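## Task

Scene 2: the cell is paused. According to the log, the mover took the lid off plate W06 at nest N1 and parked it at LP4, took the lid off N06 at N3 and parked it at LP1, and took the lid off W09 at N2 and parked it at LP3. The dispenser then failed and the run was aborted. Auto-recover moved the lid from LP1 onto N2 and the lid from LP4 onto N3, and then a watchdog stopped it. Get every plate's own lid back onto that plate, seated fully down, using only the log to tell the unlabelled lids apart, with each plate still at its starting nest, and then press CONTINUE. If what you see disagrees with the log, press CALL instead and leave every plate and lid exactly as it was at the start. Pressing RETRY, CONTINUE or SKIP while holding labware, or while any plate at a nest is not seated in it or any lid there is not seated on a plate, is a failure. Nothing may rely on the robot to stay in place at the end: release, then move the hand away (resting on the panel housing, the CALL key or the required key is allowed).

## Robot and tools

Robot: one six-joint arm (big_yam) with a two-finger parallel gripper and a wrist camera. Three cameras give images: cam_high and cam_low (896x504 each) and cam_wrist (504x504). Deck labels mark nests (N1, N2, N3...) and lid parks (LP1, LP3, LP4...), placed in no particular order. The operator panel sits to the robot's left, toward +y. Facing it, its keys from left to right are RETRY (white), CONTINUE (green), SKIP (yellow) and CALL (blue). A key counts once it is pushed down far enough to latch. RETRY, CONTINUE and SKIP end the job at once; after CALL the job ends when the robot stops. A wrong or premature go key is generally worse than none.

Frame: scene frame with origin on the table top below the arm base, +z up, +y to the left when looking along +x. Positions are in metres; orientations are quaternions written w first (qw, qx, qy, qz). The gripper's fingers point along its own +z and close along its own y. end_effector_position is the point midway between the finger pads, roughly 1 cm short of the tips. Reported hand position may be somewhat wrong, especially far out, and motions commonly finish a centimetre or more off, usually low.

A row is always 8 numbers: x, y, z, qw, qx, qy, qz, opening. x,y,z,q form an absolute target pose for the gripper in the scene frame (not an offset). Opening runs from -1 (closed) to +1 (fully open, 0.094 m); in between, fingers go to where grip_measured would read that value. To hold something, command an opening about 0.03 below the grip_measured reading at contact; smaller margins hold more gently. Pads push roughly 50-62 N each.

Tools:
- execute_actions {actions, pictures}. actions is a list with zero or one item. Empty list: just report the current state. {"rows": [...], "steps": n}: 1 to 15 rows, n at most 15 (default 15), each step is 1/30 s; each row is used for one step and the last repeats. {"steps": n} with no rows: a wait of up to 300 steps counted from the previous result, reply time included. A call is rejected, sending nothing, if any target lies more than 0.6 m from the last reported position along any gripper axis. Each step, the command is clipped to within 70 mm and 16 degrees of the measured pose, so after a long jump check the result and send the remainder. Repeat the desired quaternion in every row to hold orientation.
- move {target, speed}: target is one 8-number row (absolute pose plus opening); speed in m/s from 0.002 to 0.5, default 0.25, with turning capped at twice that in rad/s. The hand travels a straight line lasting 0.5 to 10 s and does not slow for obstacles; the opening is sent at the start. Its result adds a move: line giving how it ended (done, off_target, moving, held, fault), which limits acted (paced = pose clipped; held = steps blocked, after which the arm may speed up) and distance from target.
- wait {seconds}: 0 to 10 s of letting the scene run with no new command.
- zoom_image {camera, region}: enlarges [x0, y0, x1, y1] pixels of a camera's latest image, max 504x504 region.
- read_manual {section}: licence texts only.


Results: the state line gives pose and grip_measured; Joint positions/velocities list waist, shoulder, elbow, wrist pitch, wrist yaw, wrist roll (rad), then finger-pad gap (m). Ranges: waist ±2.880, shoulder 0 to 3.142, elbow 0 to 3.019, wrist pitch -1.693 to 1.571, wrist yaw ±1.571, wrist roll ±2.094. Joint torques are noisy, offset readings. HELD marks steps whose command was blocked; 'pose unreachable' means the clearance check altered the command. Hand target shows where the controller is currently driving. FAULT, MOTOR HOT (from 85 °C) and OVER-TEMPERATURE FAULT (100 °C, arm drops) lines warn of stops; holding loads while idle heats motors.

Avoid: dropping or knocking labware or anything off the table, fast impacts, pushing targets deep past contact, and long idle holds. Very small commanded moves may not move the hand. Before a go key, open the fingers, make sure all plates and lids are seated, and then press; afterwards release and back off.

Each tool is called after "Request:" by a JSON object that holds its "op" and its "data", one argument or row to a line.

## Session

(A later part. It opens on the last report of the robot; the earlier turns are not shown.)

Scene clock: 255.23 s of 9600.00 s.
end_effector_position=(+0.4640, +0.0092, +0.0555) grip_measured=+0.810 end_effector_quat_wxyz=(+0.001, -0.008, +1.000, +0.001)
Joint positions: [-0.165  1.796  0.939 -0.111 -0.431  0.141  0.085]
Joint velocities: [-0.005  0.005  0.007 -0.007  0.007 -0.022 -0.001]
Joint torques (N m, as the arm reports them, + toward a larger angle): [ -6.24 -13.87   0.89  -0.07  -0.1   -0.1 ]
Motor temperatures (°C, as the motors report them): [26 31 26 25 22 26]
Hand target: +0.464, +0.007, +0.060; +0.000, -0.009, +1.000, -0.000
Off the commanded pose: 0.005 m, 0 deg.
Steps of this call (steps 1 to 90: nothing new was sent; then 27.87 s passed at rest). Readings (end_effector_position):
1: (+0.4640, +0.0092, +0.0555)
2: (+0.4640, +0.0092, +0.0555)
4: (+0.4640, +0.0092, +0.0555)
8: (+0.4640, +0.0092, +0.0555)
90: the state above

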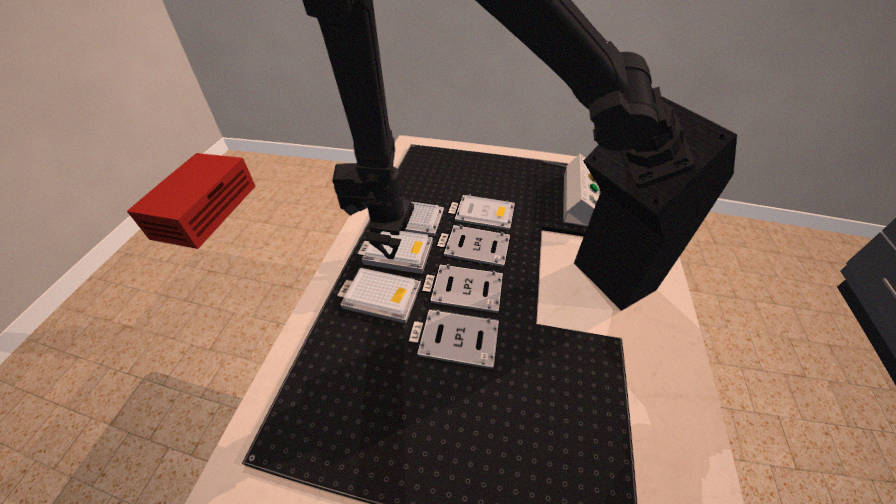

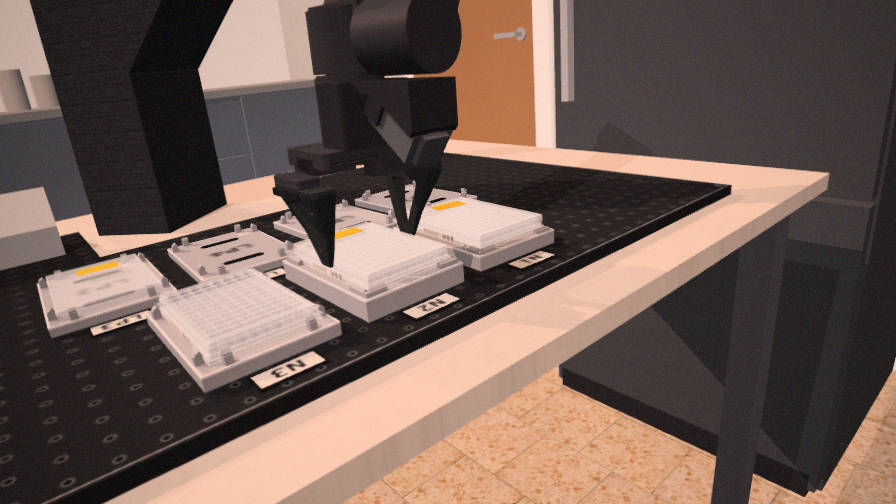

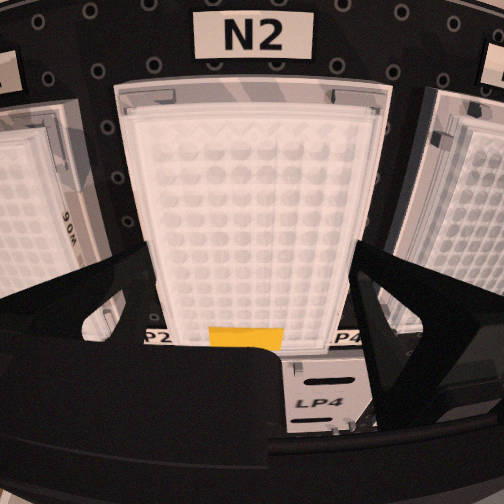

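Request:
{"op": "execute_actions", "data": {
  "actions": [
    {"rows": [[0.4645,0.0065,0.0615,0,-0.009,1,0,0.795],[0.4645,0.006,0.063,0,-0.009,1,0,0.795],[0.4645,0.006,0.0645,0,-0.009,1,0,0.795],[0.4645,0.006,0.066,0,-0.009,1,0,0.795],[0.4645,0.006,0.0675,0,-0.009,1,0,0.795],[0.4645,0.006,0.069,0,-0.009,1,0,0.795],[0.4645,0.006,0.0705,0,-0.009,1,0,0.795],[0.4645,0.006,0.072,0,-0.009,1,0,0.795],[0.4645,0.006,0.0735,0,-0.009,1,0,0.795],[0.4645,0.006,0.075,0,-0.009,1,0,0.795],[0.4645,0.006,0.0765,0,-0.009,1,0,0.795],[0.4645,0.006,0.078,0,-0.009,1,0,0.795],[0.4645,0.006,0.0795,0,-0.009,1,0,0.795],[0.4645,0.006,0.081,0,-0.009,1,0,0.795],[0.4645,0.006,0.0825,0,-0.009,1,0,0.795]], "steps": 15}
  ]
}}

Scene clock: 269.10 s of 9600.00 s.
end_effector_position=(+0.4625, +0.0094, +0.0705) grip_measured=+0.806 end_effector_quat_wxyz=(-0.003, -0.007, +1.000, +0.002)
Joint positions: [-0.179  1.758  0.924 -0.148 -0.443  0.126  0.085]
Joint velocities: [-0.054 -0.122 -0.042 -0.105 -0.037 -0.007  0.001]
Joint torques (N m, as the arm reports them, + toward a larger angle): [ -6.64 -15.46   0.76  -0.18  -0.15  -0.04]
Motor temperatures (°C, as the motors report them): [26 31 26 25 22 26]
Hand target: +0.464, +0.006, +0.082; +0.000, -0.009, +1.000, -0.000
Off the commanded pose: 0.013 m, 0 deg.
Steps of this call (steps 1 to 90: nothing new was sent; then 10.37 s passed at rest; steps 91 to 105: all 15 steps of this action). Readings (end_effector_position):
91: (+0.4638, +0.0093, +0.0555)
92: (+0.4635, +0.0094, +0.0555)
94: (+0.4629, +0.0093, +0.0556)
98: (+0.4630, +0.0093, +0.0590)
105: the state above

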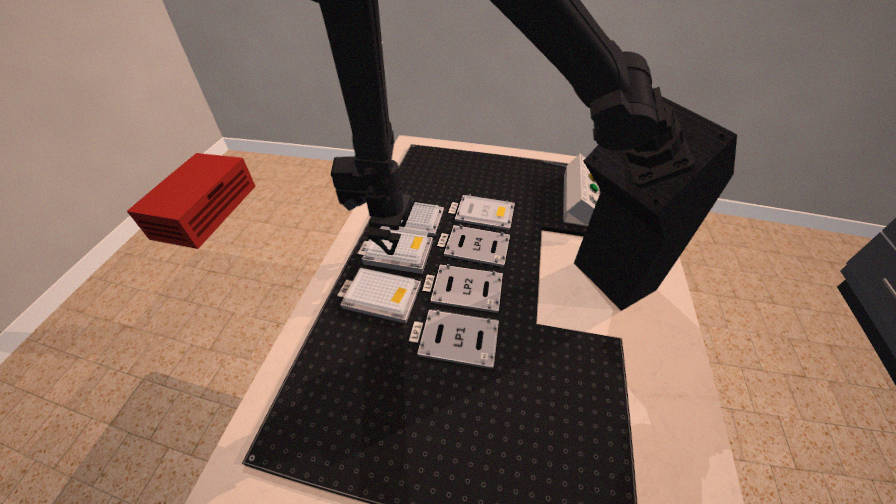

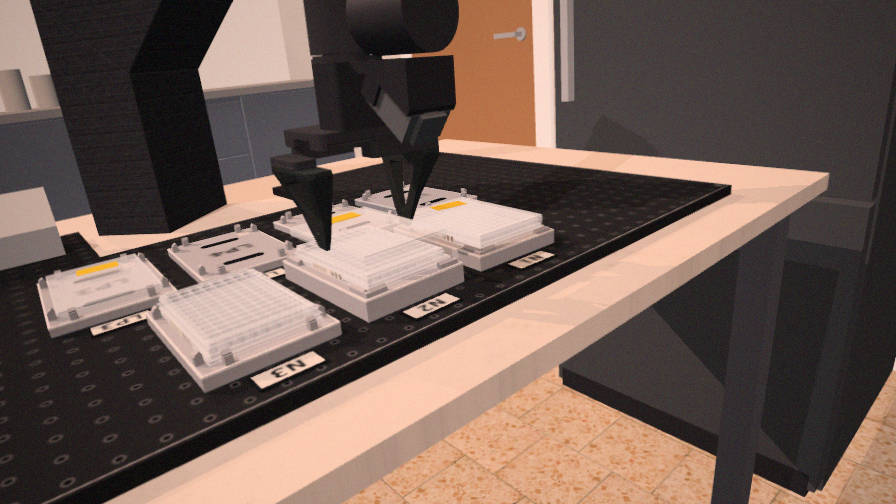

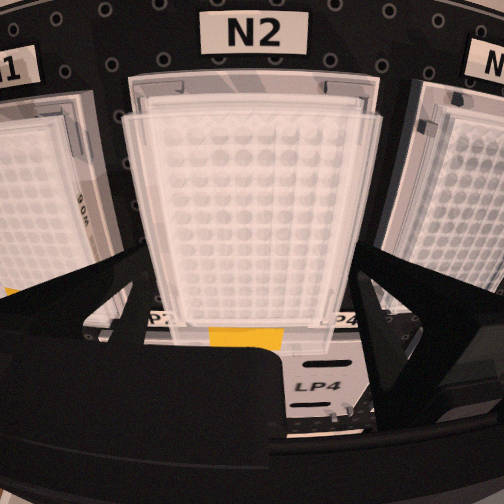

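Lid lifted, plate stays. Raise and travel.

Request:
{"op": "move", "data": {
  "target": [0.465,0.006,0.105,0,-0.009,1,0,0.785],
  "speed": 0.06
}}

Request:
{"op": "move", "data": {
  "target": [0.468,-0.116,0.095,0,-0.004,1,0,0.785],
  "speed": 0.1
}}

Scene clock: 277.67 s of 9600.00 s.
end_effector_position=(+0.4661, +0.0085, +0.0990) grip_measured=+0.799 end_effector_quat_wxyz=(+0.000, -0.009, +1.000, +0.002)
Joint positions: [-0.208  1.686  0.904 -0.205 -0.456  0.1    0.085]
Joint velocities: [-0.005  0.005 -0.002  0.012  0.095 -0.037  0.   ]
Joint torques (N m, as the arm reports them, + toward a larger angle): [ -6.53 -14.04   1.03  -0.08  -0.17  -0.09]
Motor temperatures (°C, as the motors report them): [26 31 26 25 22 26]
Hand target: +0.465, +0.006, +0.105; +0.000, -0.009, +1.000, -0.000
Off the commanded pose: 0.007 m, 0 deg.
After step 90, 4.70 s passed at rest.
move: done

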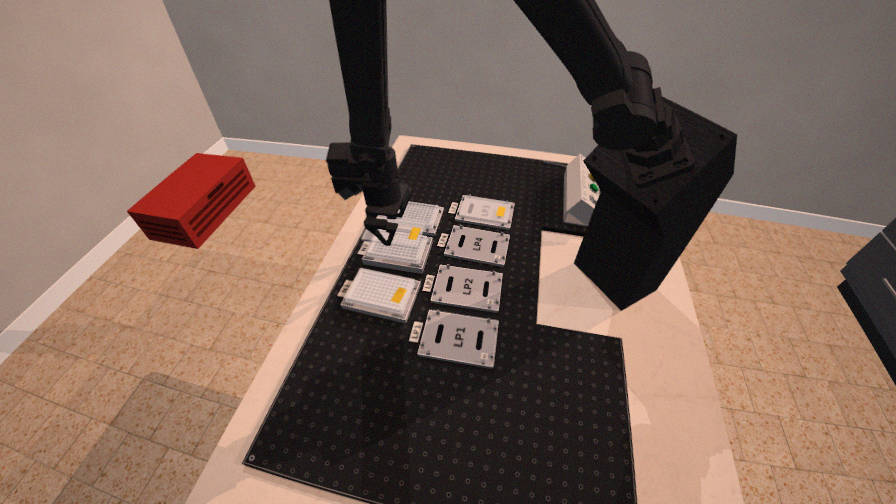

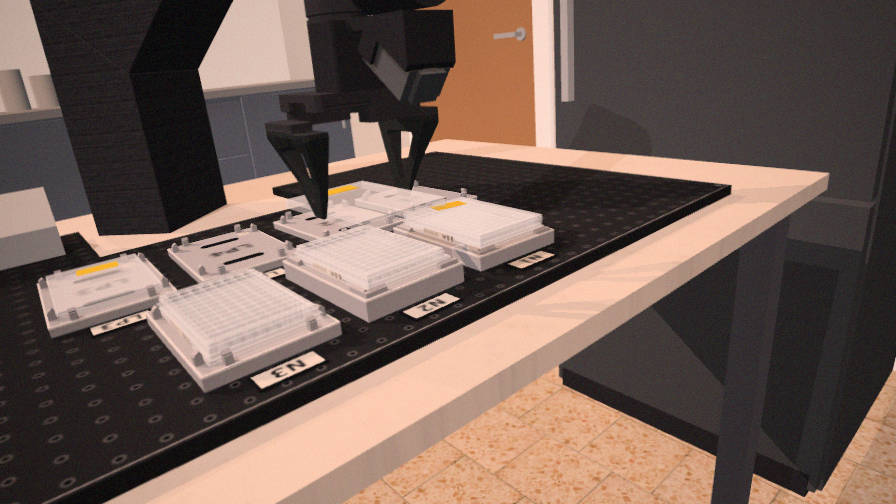

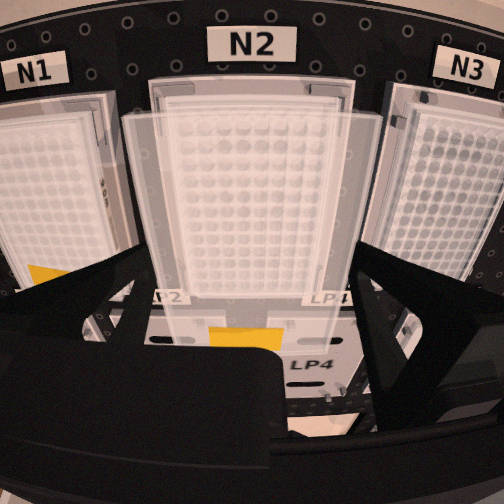

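Scene clock: 279.27 s of 9600.00 s.
end_effector_position=(+0.4699, -0.1102, +0.0975) grip_measured=+0.799 end_effector_quat_wxyz=(+0.004, -0.004, +1.000, -0.001)
Joint positions: [-0.43   1.858  0.991 -0.218 -0.564 -0.105  0.085]
Joint velocities: [ 0.005 -0.005 -0.007 -0.012 -0.037 -0.081  0.   ]
Joint torques (N m, as the arm reports them, + toward a larger angle): [ -8.31 -11.12   3.75  -0.13  -0.12  -0.07]
Motor temperatures (°C, as the motors report them): [27 31 26 25 22 26]
Hand target: +0.470, -0.116, +0.094; +0.001, -0.004, +1.000, -0.001
Off the commanded pose: 0.007 m, 1 deg.
move: done

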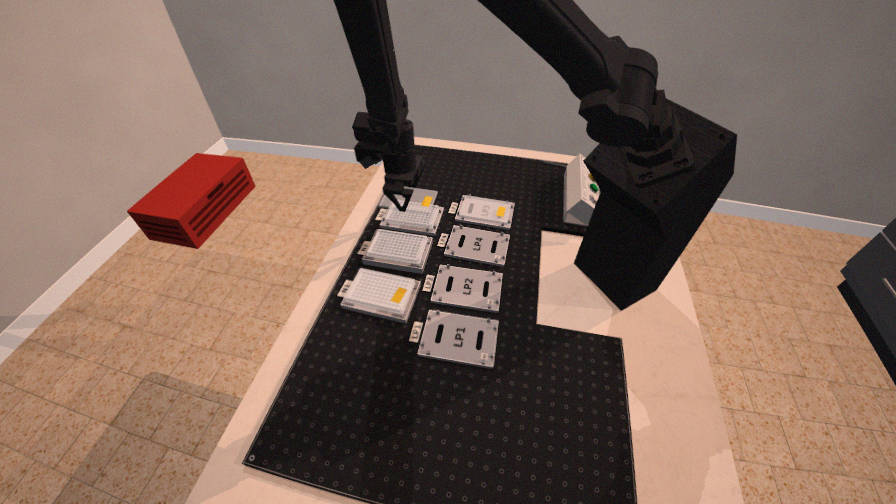

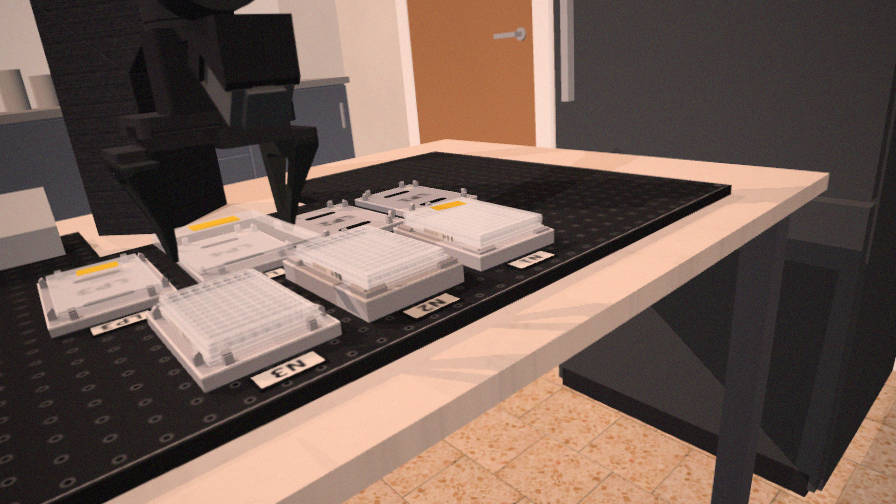

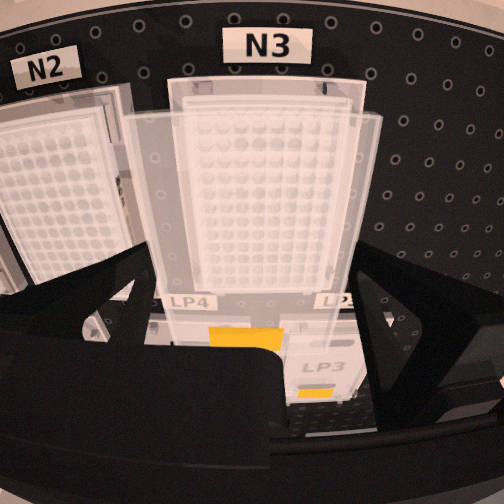

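Request:
{"op": "move", "data": {
  "target": [0.469,-0.115,0.060,0,-0.004,1,0,0.79],
  "speed": 0.04
}}

Request:
{"op": "zoom_image", "data": {
  "camera": "cam_wrist",
  "region": [90,60,420,360]
}}

Scene clock: 290.90 s of 9600.00 s.
end_effector_position=(+0.4675, -0.1182, +0.0707) grip_measured=+0.800 end_effector_quat_wxyz=(+0.001, -0.002, +1.000, -0.003)
Joint positions: [-0.414  1.931  1.021 -0.173 -0.553 -0.088  0.085]
Joint velocities: [-0.005 -0.005 -0.007  0.007 -0.037  0.007 -0.001]
Joint torques (N m, as the arm reports them, + toward a larger angle): [ -7.06 -10.46   3.17   0.82   0.05   0.15]
Motor temperatures (°C, as the motors report them): [27 31 26 25 22 26]
Hand target: +0.469, -0.115, +0.060; -0.000, -0.004, +1.000, -0.000
Off the commanded pose: 0.011 m, 0 deg.
After step 90, 7.40 s passed at rest.
move: off_target

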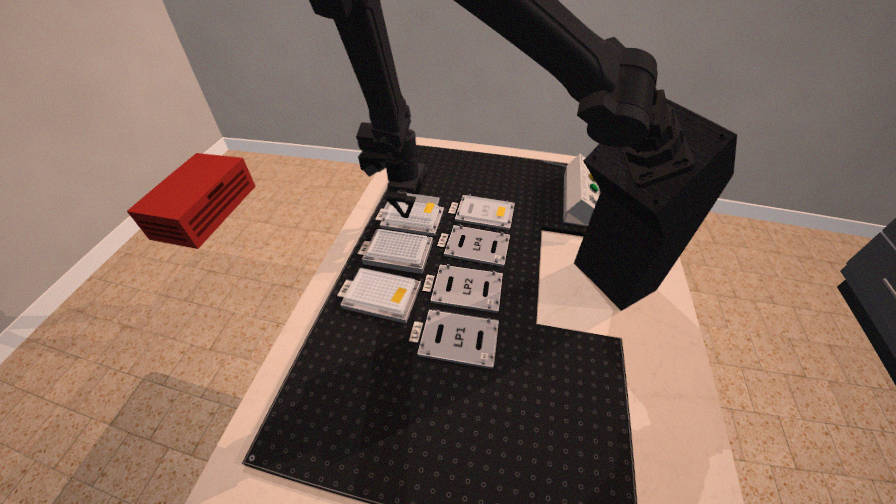

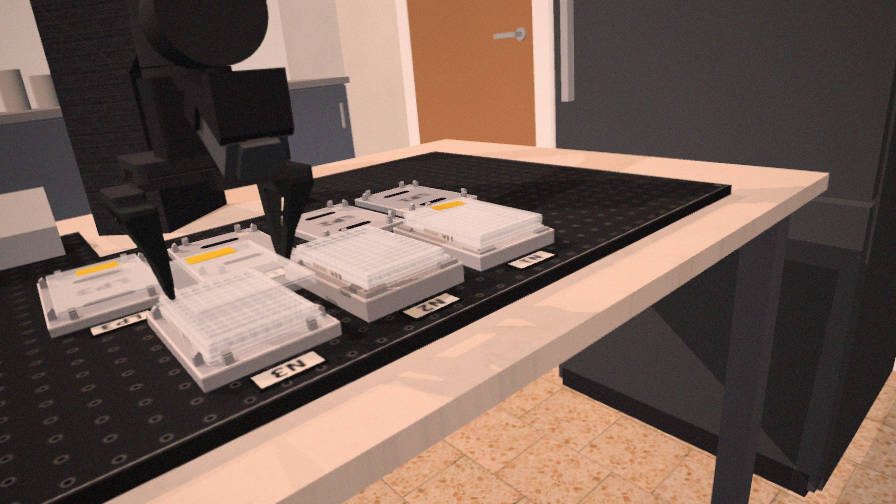

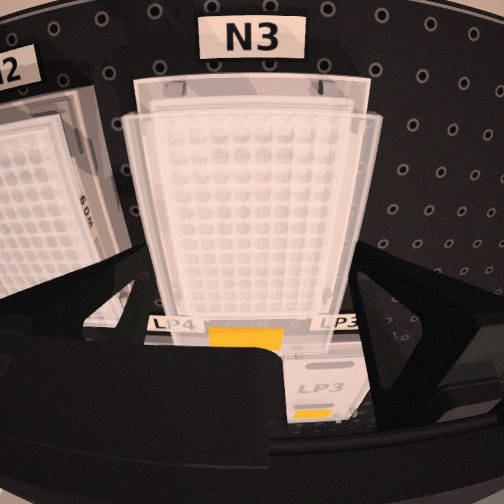

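Region (90, 60, 420, 360) of cam_wrist's 504x504 image, scaled by 1.527, with more detail than that image has; it fills the top 458 rows of this view, and the rest is white.

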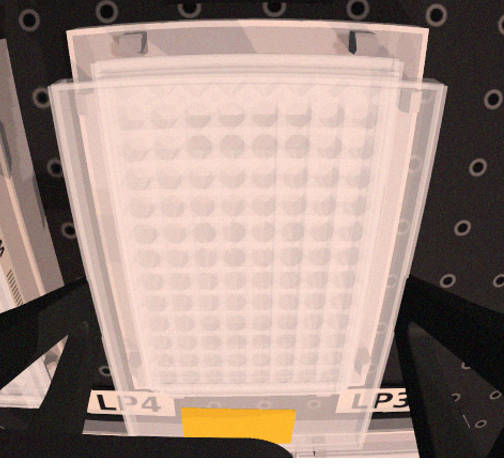

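Request:
{"op": "execute_actions", "data": {
  "actions": [
    {"rows": [[0.469,-0.115,0.0592,0,-0.004,1,0,0.795],[0.469,-0.115,0.0584,0,-0.004,1,0,0.795],[0.469,-0.115,0.0576,0,-0.004,1,0,0.795],[0.469,-0.115,0.0568,0,-0.004,1,0,0.795],[0.469,-0.115,0.056,0,-0.004,1,0,0.795],[0.469,-0.115,0.0552,0,-0.004,1,0,0.795],[0.469,-0.115,0.0544,0,-0.004,1,0,0.795],[0.469,-0.115,0.0536,0,-0.004,1,0,0.795],[0.469,-0.115,0.0528,0,-0.004,1,0,0.795],[0.469,-0.115,0.052,0,-0.004,1,0,0.795],[0.469,-0.115,0.0512,0,-0.004,1,0,0.795],[0.469,-0.115,0.0504,0,-0.004,1,0,0.795],[0.469,-0.115,0.0496,0,-0.004,1,0,0.795],[0.469,-0.115,0.049,0,-0.004,1,0,0.795],[0.469,-0.115,0.049,0,-0.004,1,0,0.795]], "steps": 15}
  ],
  "pictures": false
}}

Request:
{"op": "execute_actions", "data": {
  "actions": [
    {"steps": 15}
  ]
}}

Request:
{"op": "zoom_image", "data": {
  "camera": "cam_wrist",
  "region": [90,60,420,360]
}}

Scene clock: 307.63 s of 9600.00 s.
end_effector_position=(+0.4686, -0.1188, +0.0618) grip_measured=+0.804 end_effector_quat_wxyz=(+0.002, -0.003, +1.000, -0.003)
Joint positions: [-0.405  1.953  1.031 -0.154 -0.548 -0.079  0.085]
Joint velocities: [ 0.044  0.034  0.027 -0.002 -0.037  0.007 -0.001]
Joint torques (N m, as the arm reports them, + toward a larger angle): [ -7.07 -11.37   2.84   0.72   0.04   0.13]
Motor temperatures (°C, as the motors report them): [27 31 26 25 22 26]
Hand target: +0.469, -0.115, +0.049; -0.000, -0.004, +1.000, +0.000
Off the commanded pose: 0.013 m, 0 deg.
Steps of this call (steps 1 to 90: nothing new was sent; then 13.23 s passed at rest; steps 91 to 105: all 15 steps of this action). Readings (end_effector_position):
91: (+0.4676, -0.1182, +0.0707)
92: (+0.4678, -0.1182, +0.0707)
94: (+0.4681, -0.1185, +0.0704)
98: (+0.4685, -0.1193, +0.0681)
105: the state above

Scene clock: 308.13 s of 9600.00 s.
end_effector_position=(+0.4679, -0.1183, +0.0602) grip_measured=+0.804 end_effector_quat_wxyz=(+0.002, -0.002, +1.000, -0.003)
Joint positions: [-0.403  1.956  1.032 -0.153 -0.548 -0.076  0.085]
Joint velocities: [ 0.005 -0.015  0.002 -0.002 -0.007  0.022 -0.001]
Joint torques (N m, as the arm reports them, + toward a larger angle): [ -6.54 -10.99   2.83   0.88   0.08   0.12]
Motor temperatures (°C, as the motors report them): [27 31 26 25 22 26]
Hand target: +0.469, -0.115, +0.049; -0.000, -0.004, +1.000, +0.000
Off the commanded pose: 0.012 m, 0 deg.
Steps of this call (steps 1 to 15: nothing new was sent). Readings (end_effector_position):
1: (+0.4683, -0.1187, +0.0611)
2: (+0.4683, -0.1185, +0.0607)
4: (+0.4679, -0.1184, +0.0603)
8: (+0.4679, -0.1183, +0.0602)
15: the state above

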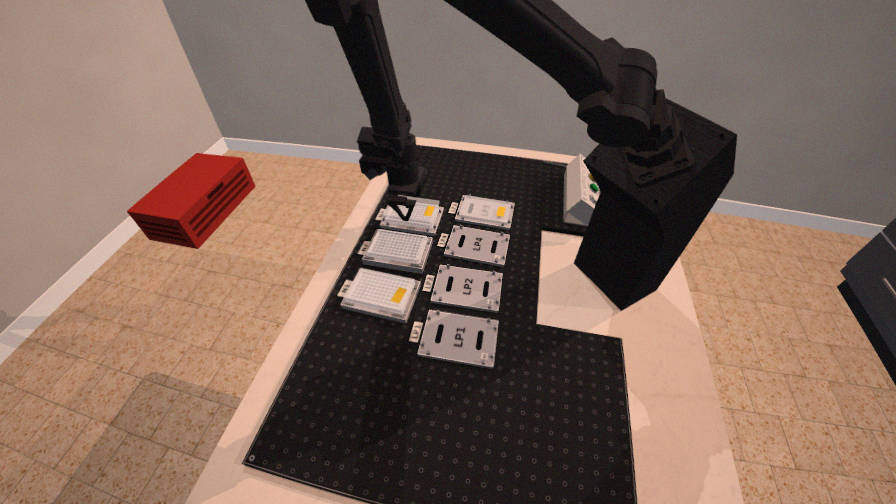

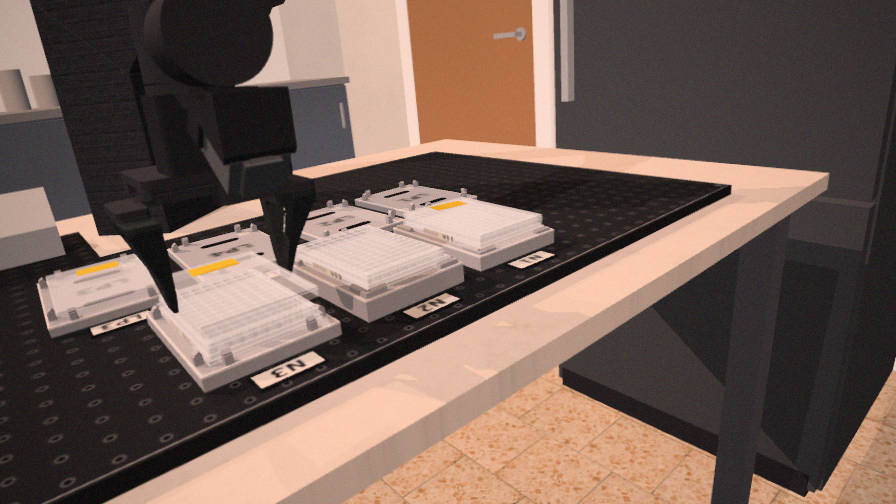

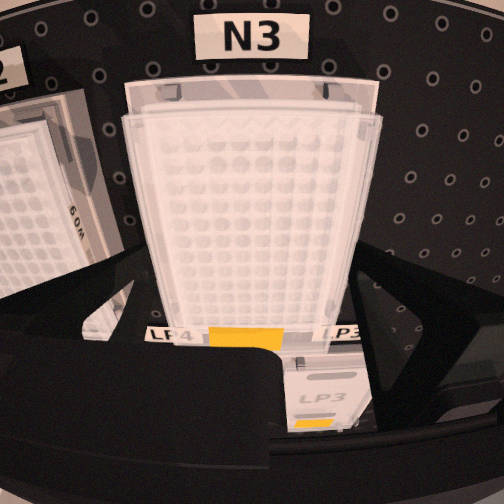

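Region (90, 60, 420, 360) of cam_wrist's 504x504 image, scaled by 1.527, with more detail than that image has; it fills the top 458 rows of this view, and the rest is white.

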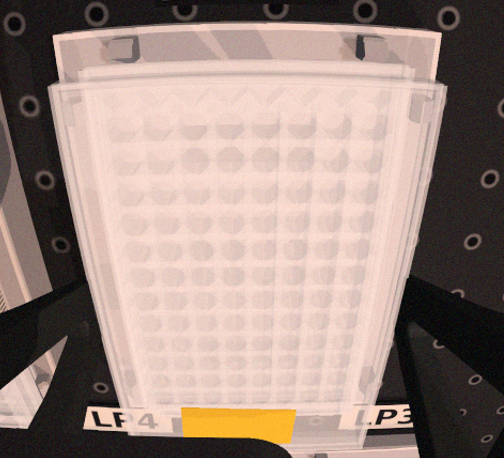

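Request:
{"op": "execute_actions", "data": {
  "actions": [
    {"rows": [[0.4688,-0.1145,0.0483,0,-0.004,1,0,0.797],[0.4688,-0.1145,0.0476,0,-0.004,1,0,0.797],[0.4688,-0.1145,0.0469,0,-0.004,1,0,0.797],[0.4688,-0.1145,0.0462,0,-0.004,1,0,0.797],[0.4688,-0.1145,0.0455,0,-0.004,1,0,0.797],[0.4688,-0.1145,0.0448,0,-0.004,1,0,0.797],[0.4688,-0.1145,0.0441,0,-0.004,1,0,0.797],[0.4688,-0.1145,0.0434,0,-0.004,1,0,0.797],[0.4688,-0.1145,0.0427,0,-0.004,1,0,0.797],[0.4688,-0.1145,0.042,0,-0.004,1,0,0.797],[0.4688,-0.1145,0.0413,0,-0.004,1,0,0.797],[0.4688,-0.1145,0.0406,0,-0.004,1,0,0.797],[0.4688,-0.1147,0.040,0,-0.004,1,0,0.797],[0.4688,-0.1147,0.0394,0,-0.004,1,0,0.797],[0.4688,-0.1147,0.039,0,-0.004,1,0,0.797]], "steps": 15}
  ],
  "pictures": false
}}

Request:
{"op": "execute_actions", "data": {
  "actions": [
    {"steps": 15}
  ]
}}

Request:
{"op": "zoom_image", "data": {
  "camera": "cam_wrist",
  "region": [90,60,420,360]
}}

Scene clock: 322.50 s of 9600.00 s.
end_effector_position=(+0.4691, -0.1186, +0.0523) grip_measured=+0.805 end_effector_quat_wxyz=(+0.003, -0.003, +1.000, -0.003)
Joint positions: [-0.394  1.974  1.042 -0.136 -0.543 -0.067  0.085]
Joint velocities: [-0.005  0.015  0.032  0.002  0.037  0.022 -0.001]
Joint torques (N m, as the arm reports them, + toward a larger angle): [ -6.52 -10.62   2.57   0.75   0.09   0.19]
Motor temperatures (°C, as the motors report them): [27 30 26 26 22 26]
Hand target: +0.468, -0.114, +0.039; -0.000, -0.004, +1.000, +0.000
Off the commanded pose: 0.014 m, 1 deg.
Steps of this call (steps 1 to 90: nothing new was sent; then 10.87 s passed at rest; steps 91 to 105: all 15 steps of this action). Readings (end_effector_position):
91: (+0.4680, -0.1184, +0.0602)
92: (+0.4682, -0.1184, +0.0602)
94: (+0.4684, -0.1188, +0.0600)
98: (+0.4688, -0.1188, +0.0578)
105: the state above

Scene clock: 323.00 s of 9600.00 s.
end_effector_position=(+0.4693, -0.1187, +0.0520) grip_measured=+0.805 end_effector_quat_wxyz=(+0.003, -0.002, +1.000, -0.003)
Joint positions: [-0.394  1.975  1.043 -0.136 -0.543 -0.065  0.085]
Joint velocities: [-0.005 -0.015  0.002 -0.012  0.007  0.022 -0.   ]
Joint torques (N m, as the arm reports them, + toward a larger angle): [ -6.33 -10.81   2.76   0.8    0.09   0.15]
Motor temperatures (°C, as the motors report them): [27 30 26 26 22 26]
Hand target: +0.469, -0.114, +0.040; +0.000, -0.004, +1.000, +0.000
Off the commanded pose: 0.014 m, 1 deg.
Steps of this call (steps 1 to 15: nothing new was sent). Readings (end_effector_position):
1: (+0.4693, -0.1187, +0.0520)
2: (+0.4693, -0.1187, +0.0520)
4: (+0.4693, -0.1187, +0.0520)
8: (+0.4693, -0.1187, +0.0520)
15: the state above

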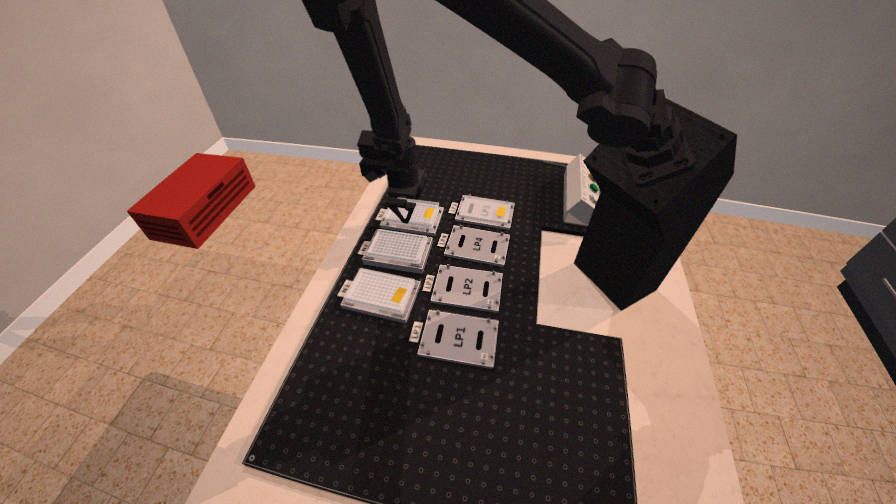

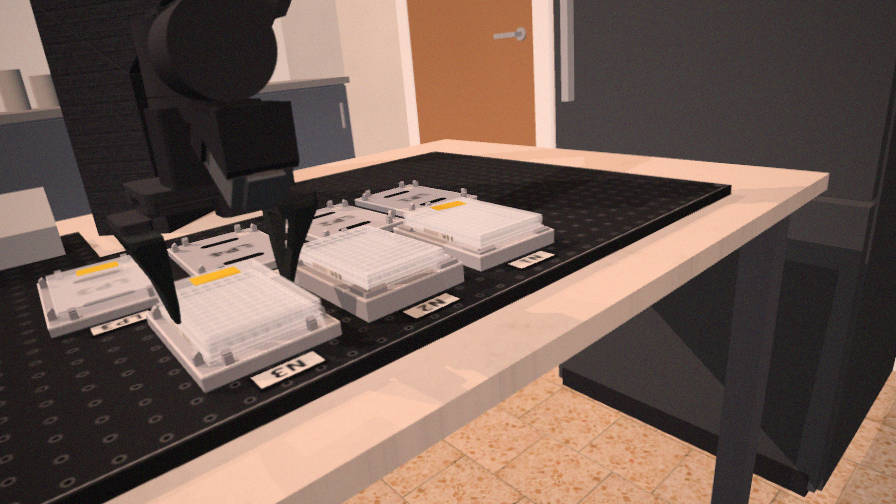

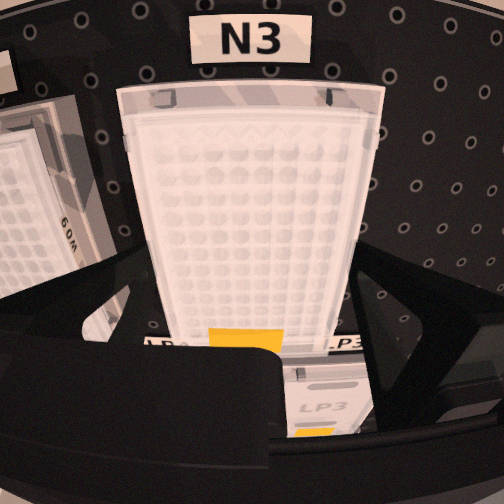

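Region (90, 60, 420, 360) of cam_wrist's 504x504 image, scaled by 1.527, with more detail than that image has; it fills the top 458 rows of this view, and the rest is white.

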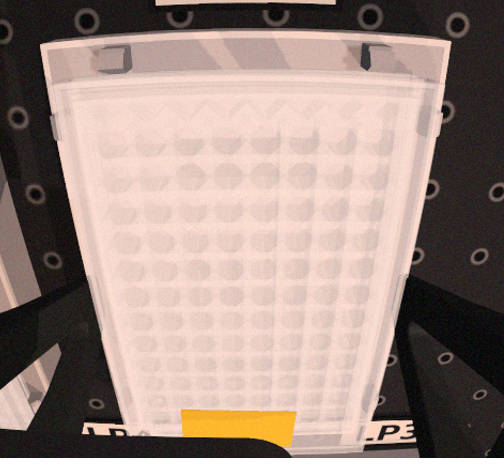

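Request:
{"op": "execute_actions", "data": {
  "actions": [
    {"rows": [[0.4685,-0.1147,0.042,0,-0.004,1,0,0.797],[0.468,-0.1147,0.044,0,-0.004,1,0,0.797],[0.4675,-0.1147,0.044,0,-0.004,1,0,0.797],[0.467,-0.1147,0.044,0,-0.004,1,0,0.797],[0.4665,-0.1147,0.044,0,-0.004,1,0,0.797],[0.466,-0.1147,0.044,0,-0.004,1,0,0.797]], "steps": 15}
  ],
  "pictures": false
}}

Scene clock: 337.13 s of 9600.00 s.
end_effector_position=(+0.4693, -0.1187, +0.0520) grip_measured=+0.805 end_effector_quat_wxyz=(+0.003, -0.002, +1.000, -0.003)
Joint positions: [-0.394  1.975  1.043 -0.136 -0.543 -0.065  0.085]
Joint velocities: [-0.015 -0.015 -0.007 -0.022  0.007 -0.007 -0.   ]
Joint torques (N m, as the arm reports them, + toward a larger angle): [ -6.53 -11.7    1.39   0.78  -0.01   0.09]
Motor temperatures (°C, as the motors report them): [27 30 26 26 22 26]
Hand target: +0.466, -0.115, +0.044; -0.000, -0.004, +1.000, +0.000
Off the commanded pose: 0.010 m, 1 deg.
Steps of this call (steps 1 to 90: nothing new was sent; then 10.63 s passed at rest; steps 91 to 105: all 15 steps of this action). Readings (end_effector_position):
91: (+0.4693, -0.1187, +0.0520)
92: (+0.4693, -0.1187, +0.0520)
94: (+0.4693, -0.1187, +0.0520)
98: (+0.4693, -0.1187, +0.0520)
105: the state above

Request:
{"op": "execute_actions", "data": {
  "actions": [
    {"rows": [[0.467,-0.116,0.047,0,-0.004,1,0,0.795],[0.468,-0.117,0.050,0,-0.004,1,0,0.795],[0.468,-0.118,0.053,0,-0.004,1,0,0.795],[0.468,-0.119,0.056,0,-0.004,1,0,0.795],[0.468,-0.120,0.059,0,-0.004,1,0,0.795],[0.468,-0.121,0.061,0,-0.004,1,0,0.795],[0.468,-0.121,0.063,0,-0.004,1,0,0.795],[0.468,-0.121,0.065,0,-0.004,1,0,0.795],[0.468,-0.121,0.067,0,-0.004,1,0,0.795],[0.468,-0.121,0.069,0,-0.004,1,0,0.795],[0.468,-0.121,0.071,0,-0.004,1,0,0.795],[0.468,-0.121,0.073,0,-0.004,1,0,0.795],[0.468,-0.121,0.075,0,-0.004,1,0,0.795],[0.468,-0.121,0.077,0,-0.004,1,0,0.795],[0.468,-0.121,0.078,0,-0.004,1,0,0.795]], "steps": 15}
  ],
  "pictures": false
}}

Request:
{"op": "execute_actions", "data": {
  "actions": [
    {"steps": 15}
  ]
}}

Request:
{"op": "zoom_image", "data": {
  "camera": "cam_wrist",
  "region": [90,60,420,360]
}}

Scene clock: 365.13 s of 9600.00 s.
end_effector_position=(+0.4642, -0.1169, +0.0632) grip_measured=+0.805 end_effector_quat_wxyz=(-0.005, -0.002, +1.000, +0.003)
Joint positions: [-0.407  1.95   1.03  -0.176 -0.561 -0.09   0.085]
Joint velocities: [-0.083 -0.132 -0.061 -0.12   0.007 -0.007  0.001]
Joint torques (N m, as the arm reports them, + toward a larger angle): [ -8.98 -15.04   1.02   0.1   -0.17  -0.05]
Motor temperatures (°C, as the motors report them): [27 31 26 26 22 26]
Hand target: +0.468, -0.121, +0.077; -0.000, -0.004, +1.000, -0.000
Off the commanded pose: 0.016 m, 1 deg.
Steps of this call (steps 1 to 90: nothing new was sent; then 24.50 s passed at rest; steps 91 to 105: all 15 steps of this action). Readings (end_effector_position):
91: (+0.4693, -0.1187, +0.0520)
92: (+0.4693, -0.1186, +0.0520)
94: (+0.4691, -0.1182, +0.0520)
98: (+0.4666, -0.1175, +0.0524)
105: the state above

Scene clock: 365.63 s of 9600.00 s.
end_effector_position=(+0.4675, -0.1185, +0.0697) grip_measured=+0.805 end_effector_quat_wxyz=(-0.001, -0.004, +1.000, +0.001)
Joint positions: [-0.416  1.936  1.027 -0.182 -0.562 -0.098  0.085]
Joint velocities: [-0.005 -0.005 -0.002  0.007  0.037 -0.066 -0.   ]
Joint torques (N m, as the arm reports them, + toward a larger angle): [ -8.63 -14.74   0.98   0.04  -0.14  -0.03]
Motor temperatures (°C, as the motors report them): [27 31 26 26 22 26]
Hand target: +0.468, -0.121, +0.077; +0.000, -0.004, +1.000, -0.000
Off the commanded pose: 0.009 m, 0 deg.
Steps of this call (steps 1 to 15: nothing new was sent). Readings (end_effector_position):
1: (+0.4645, -0.1172, +0.0651)
2: (+0.4652, -0.1175, +0.0667)
4: (+0.4669, -0.1182, +0.0689)
8: (+0.4676, -0.1185, +0.0697)
15: the state above

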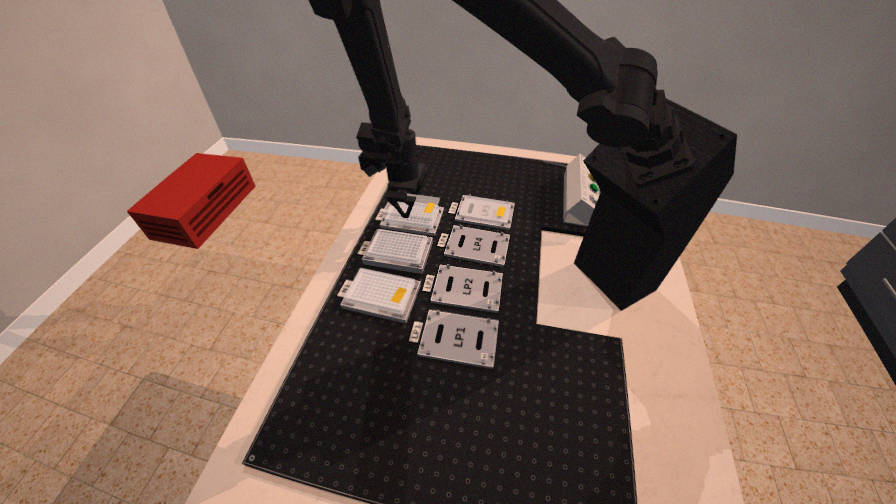

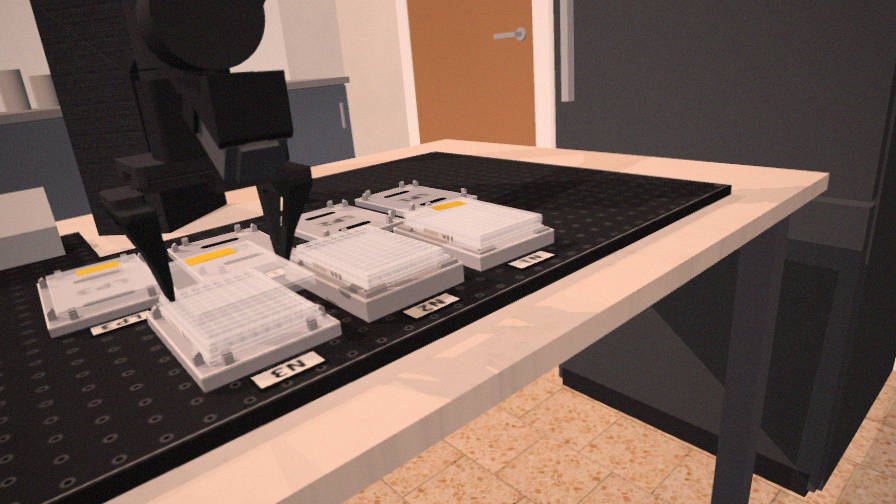

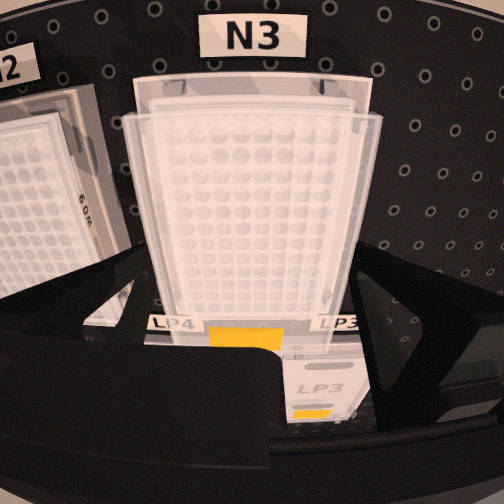

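Region (90, 60, 420, 360) of cam_wrist's 504x504 image, scaled by 1.527, with more detail than that image has; it fills the top 458 rows of this view, and the rest is white.

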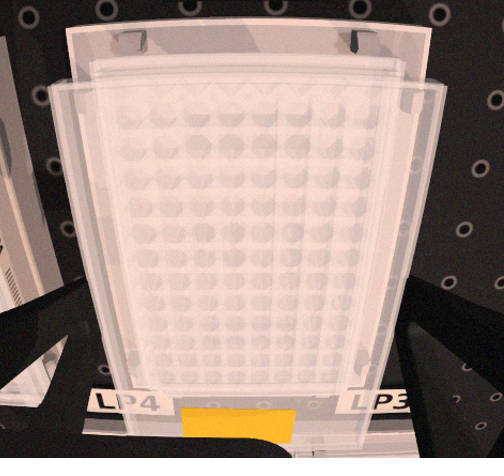

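Request:
{"op": "execute_actions", "data": {
  "actions": [
    {"rows": [[0.467,-0.120,0.075,0,-0.004,1,0,0.795],[0.467,-0.119,0.072,0,-0.004,1,0,0.795],[0.467,-0.118,0.069,0,-0.004,1,0,0.795],[0.467,-0.117,0.066,0,-0.004,1,0,0.795],[0.467,-0.116,0.063,0,-0.004,1,0,0.795],[0.467,-0.115,0.061,0,-0.004,1,0,0.795],[0.467,-0.115,0.059,0,-0.004,1,0,0.795],[0.467,-0.115,0.0575,0,-0.004,1,0,0.795],[0.467,-0.115,0.056,0,-0.004,1,0,0.795],[0.467,-0.115,0.0545,0,-0.004,1,0,0.795],[0.467,-0.115,0.053,0,-0.004,1,0,0.795],[0.467,-0.115,0.052,0,-0.004,1,0,0.795],[0.467,-0.115,0.051,0,-0.004,1,0,0.795],[0.467,-0.115,0.050,0,-0.004,1,0,0.795],[0.467,-0.115,0.049,0,-0.004,1,0,0.795]], "steps": 15}
  ],
  "pictures": false
}}

Request:
{"op": "execute_actions", "data": {
  "actions": [
    {"steps": 15}
  ],
  "pictures": false
}}

Scene clock: 379.40 s of 9600.00 s.
end_effector_position=(+0.4702, -0.1192, +0.0649) grip_measured=+0.805 end_effector_quat_wxyz=(+0.006, -0.005, +1.000, -0.004)
Joint positions: [-0.409  1.945  1.027 -0.151 -0.549 -0.082  0.085]
Joint velocities: [ 0.044  0.093 -0.007  0.051 -0.007  0.095 -0.001]
Joint torques (N m, as the arm reports them, + toward a larger angle): [ -6.09 -10.71   2.82   0.8    0.09   0.19]
Motor temperatures (°C, as the motors report them): [27 31 26 25 22 26]
Hand target: +0.466, -0.115, +0.050; -0.000, -0.004, +1.000, +0.000
Off the commanded pose: 0.017 m, 1 deg.
Steps of this call (steps 1 to 90: nothing new was sent; then 10.27 s passed at rest; steps 91 to 105: all 15 steps of this action). Readings (end_effector_position):
91: (+0.4675, -0.1185, +0.0697)
92: (+0.4675, -0.1185, +0.0697)
94: (+0.4675, -0.1189, +0.0697)
98: (+0.4699, -0.1202, +0.0697)
105: the state above

Scene clock: 379.90 s of 9600.00 s.
end_effector_position=(+0.4659, -0.1185, +0.0597) grip_measured=+0.805 end_effector_quat_wxyz=(+0.001, -0.002, +1.000, -0.003)
Joint positions: [-0.403  1.956  1.027 -0.148 -0.548 -0.076  0.085]
Joint velocities: [-0.005 -0.005 -0.012 -0.002  0.007 -0.051  0.001]
Joint torques (N m, as the arm reports them, + toward a larger angle): [ -6.87 -11.29   2.72   0.91   0.07   0.13]
Motor temperatures (°C, as the motors report them): [27 31 26 25 22 26]
Hand target: +0.467, -0.115, +0.050; -0.000, -0.004, +1.000, -0.000
Off the commanded pose: 0.011 m, 0 deg.
Steps of this call (steps 1 to 15: nothing new was sent). Readings (end_effector_position):
1: (+0.4693, -0.1188, +0.0635)
2: (+0.4683, -0.1185, +0.0622)
4: (+0.4666, -0.1182, +0.0605)
8: (+0.4658, -0.1184, +0.0597)
15: the state above

Request:
{"op": "execute_actions", "data": {
  "actions": [
    {"rows": [[0.467,-0.1145,0.0483,0,-0.004,1,0,0.797],[0.467,-0.1145,0.0476,0,-0.004,1,0,0.797],[0.467,-0.1145,0.0469,0,-0.004,1,0,0.797],[0.467,-0.1145,0.0462,0,-0.004,1,0,0.797],[0.467,-0.1145,0.0455,0,-0.004,1,0,0.797],[0.467,-0.1145,0.0448,0,-0.004,1,0,0.797],[0.467,-0.1145,0.0441,0,-0.004,1,0,0.797],[0.467,-0.1145,0.0434,0,-0.004,1,0,0.797],[0.467,-0.1145,0.0427,0,-0.004,1,0,0.797],[0.467,-0.1145,0.042,0,-0.004,1,0,0.797],[0.467,-0.1145,0.0413,0,-0.004,1,0,0.797],[0.467,-0.1145,0.0406,0,-0.004,1,0,0.797],[0.467,-0.1147,0.040,0,-0.004,1,0,0.797],[0.467,-0.1147,0.0394,0,-0.004,1,0,0.797],[0.467,-0.1147,0.039,0,-0.004,1,0,0.797]], "steps": 15}
  ],
  "pictures": false
}}

Request:
{"op": "execute_actions", "data": {
  "actions": [
    {"steps": 15}
  ]
}}

Request:
{"op": "zoom_image", "data": {
  "camera": "cam_wrist",
  "region": [90,60,420,360]
}}

Scene clock: 393.90 s of 9600.00 s.
end_effector_position=(+0.4675, -0.1183, +0.0521) grip_measured=+0.805 end_effector_quat_wxyz=(+0.003, -0.003, +1.000, -0.003)
Joint positions: [-0.394  1.974  1.037 -0.132 -0.543 -0.068  0.085]
Joint velocities: [ 0.015  0.054  0.037  0.022  0.037 -0.022 -0.002]
Joint torques (N m, as the arm reports them, + toward a larger angle): [ -6.95 -11.32   2.46   0.8    0.09   0.17]
Motor temperatures (°C, as the motors report them): [27 31 26 26 22 26]
Hand target: +0.467, -0.114, +0.039; -0.000, -0.004, +1.000, +0.000
Off the commanded pose: 0.014 m, 0 deg.
Steps of this call (steps 1 to 90: nothing new was sent; then 10.50 s passed at rest; steps 91 to 105: all 15 steps of this action). Readings (end_effector_position):
91: (+0.4659, -0.1185, +0.0597)
92: (+0.4661, -0.1184, +0.0596)
94: (+0.4664, -0.1186, +0.0595)
98: (+0.4669, -0.1187, +0.0577)
105: the state above

Scene clock: 394.40 s of 9600.00 s.
end_effector_position=(+0.4669, -0.1182, +0.0506) grip_measured=+0.805 end_effector_quat_wxyz=(+0.002, -0.002, +1.000, -0.003)
Joint positions: [-0.393  1.977  1.038 -0.13  -0.543 -0.065  0.085]
Joint velocities: [ 0.005 -0.005  0.002  0.007  0.081 -0.022  0.   ]
Joint torques (N m, as the arm reports them, + toward a larger angle): [ -7.26 -10.63   2.51   1.01   0.08   0.14]
Motor temperatures (°C, as the motors report them): [27 31 26 26 22 26]
Hand target: +0.467, -0.114, +0.039; -0.000, -0.004, +1.000, +0.000
Off the commanded pose: 0.012 m, 0 deg.
Steps of this call (steps 1 to 15: nothing new was sent). Readings (end_effector_position):
1: (+0.4672, -0.1184, +0.0515)
2: (+0.4670, -0.1182, +0.0509)
4: (+0.4667, -0.1182, +0.0506)
8: (+0.4669, -0.1182, +0.0506)
15: the state above

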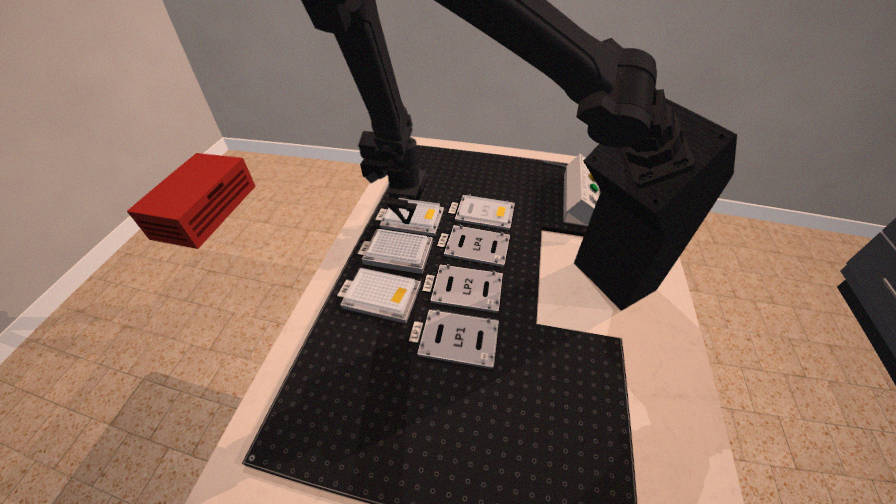

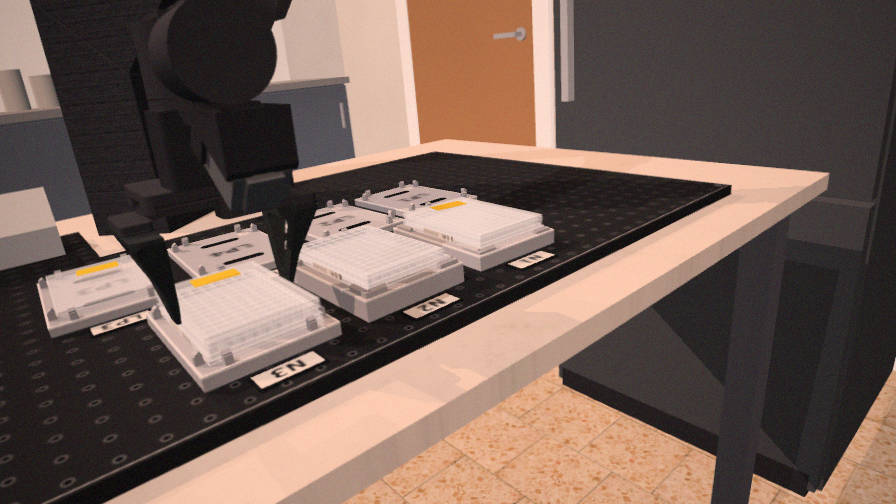

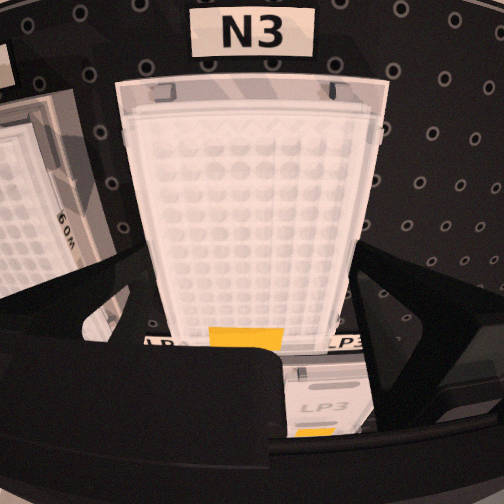

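Region (90, 60, 420, 360) of cam_wrist's 504x504 image, scaled by 1.527, with more detail than that image has; it fills the top 458 rows of this view, and the rest is white.

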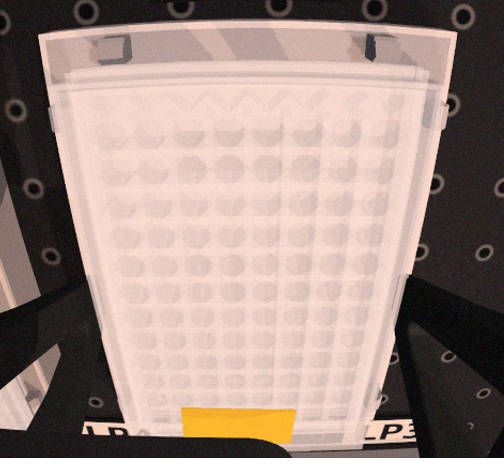

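Request:
{"op": "execute_actions", "data": {
  "actions": [
    {"rows": [[0.4673,-0.1147,0.0385,0,-0.004,1,0,0.797],[0.4673,-0.1147,0.038,0,-0.004,1,0,0.797],[0.4673,-0.1147,0.0375,0,-0.004,1,0,0.797],[0.4673,-0.1147,0.037,0,-0.004,1,0,0.797],[0.4673,-0.1147,0.0365,0,-0.004,1,0,0.797],[0.4673,-0.1147,0.036,0,-0.004,1,0,0.797]], "steps": 15}
  ],
  "pictures": false
}}

Scene clock: 404.77 s of 9600.00 s.
end_effector_position=(+0.4676, -0.1189, +0.0480) grip_measured=+0.805 end_effector_quat_wxyz=(+0.003, -0.002, +1.000, -0.003)
Joint positions: [-0.391  1.984  1.043 -0.126 -0.541 -0.062  0.085]
Joint velocities: [-0.005 -0.005 -0.002  0.007 -0.037 -0.037  0.001]
Joint torques (N m, as the arm reports them, + toward a larger angle): [ -6.85 -10.08   2.68   0.92   0.1    0.16]
Motor temperatures (°C, as the motors report them): [27 31 26 26 22 26]
Hand target: +0.467, -0.115, +0.036; -0.000, -0.004, +1.000, -0.000
Off the commanded pose: 0.013 m, 1 deg.
Steps of this call (steps 1 to 90: nothing new was sent; then 6.87 s passed at rest; steps 91 to 105: all 15 steps of this action). Readings (end_effector_position):
91: (+0.4668, -0.1182, +0.0506)
92: (+0.4667, -0.1183, +0.0504)
94: (+0.4670, -0.1185, +0.0503)
98: (+0.4679, -0.1190, +0.0489)
105: the state above


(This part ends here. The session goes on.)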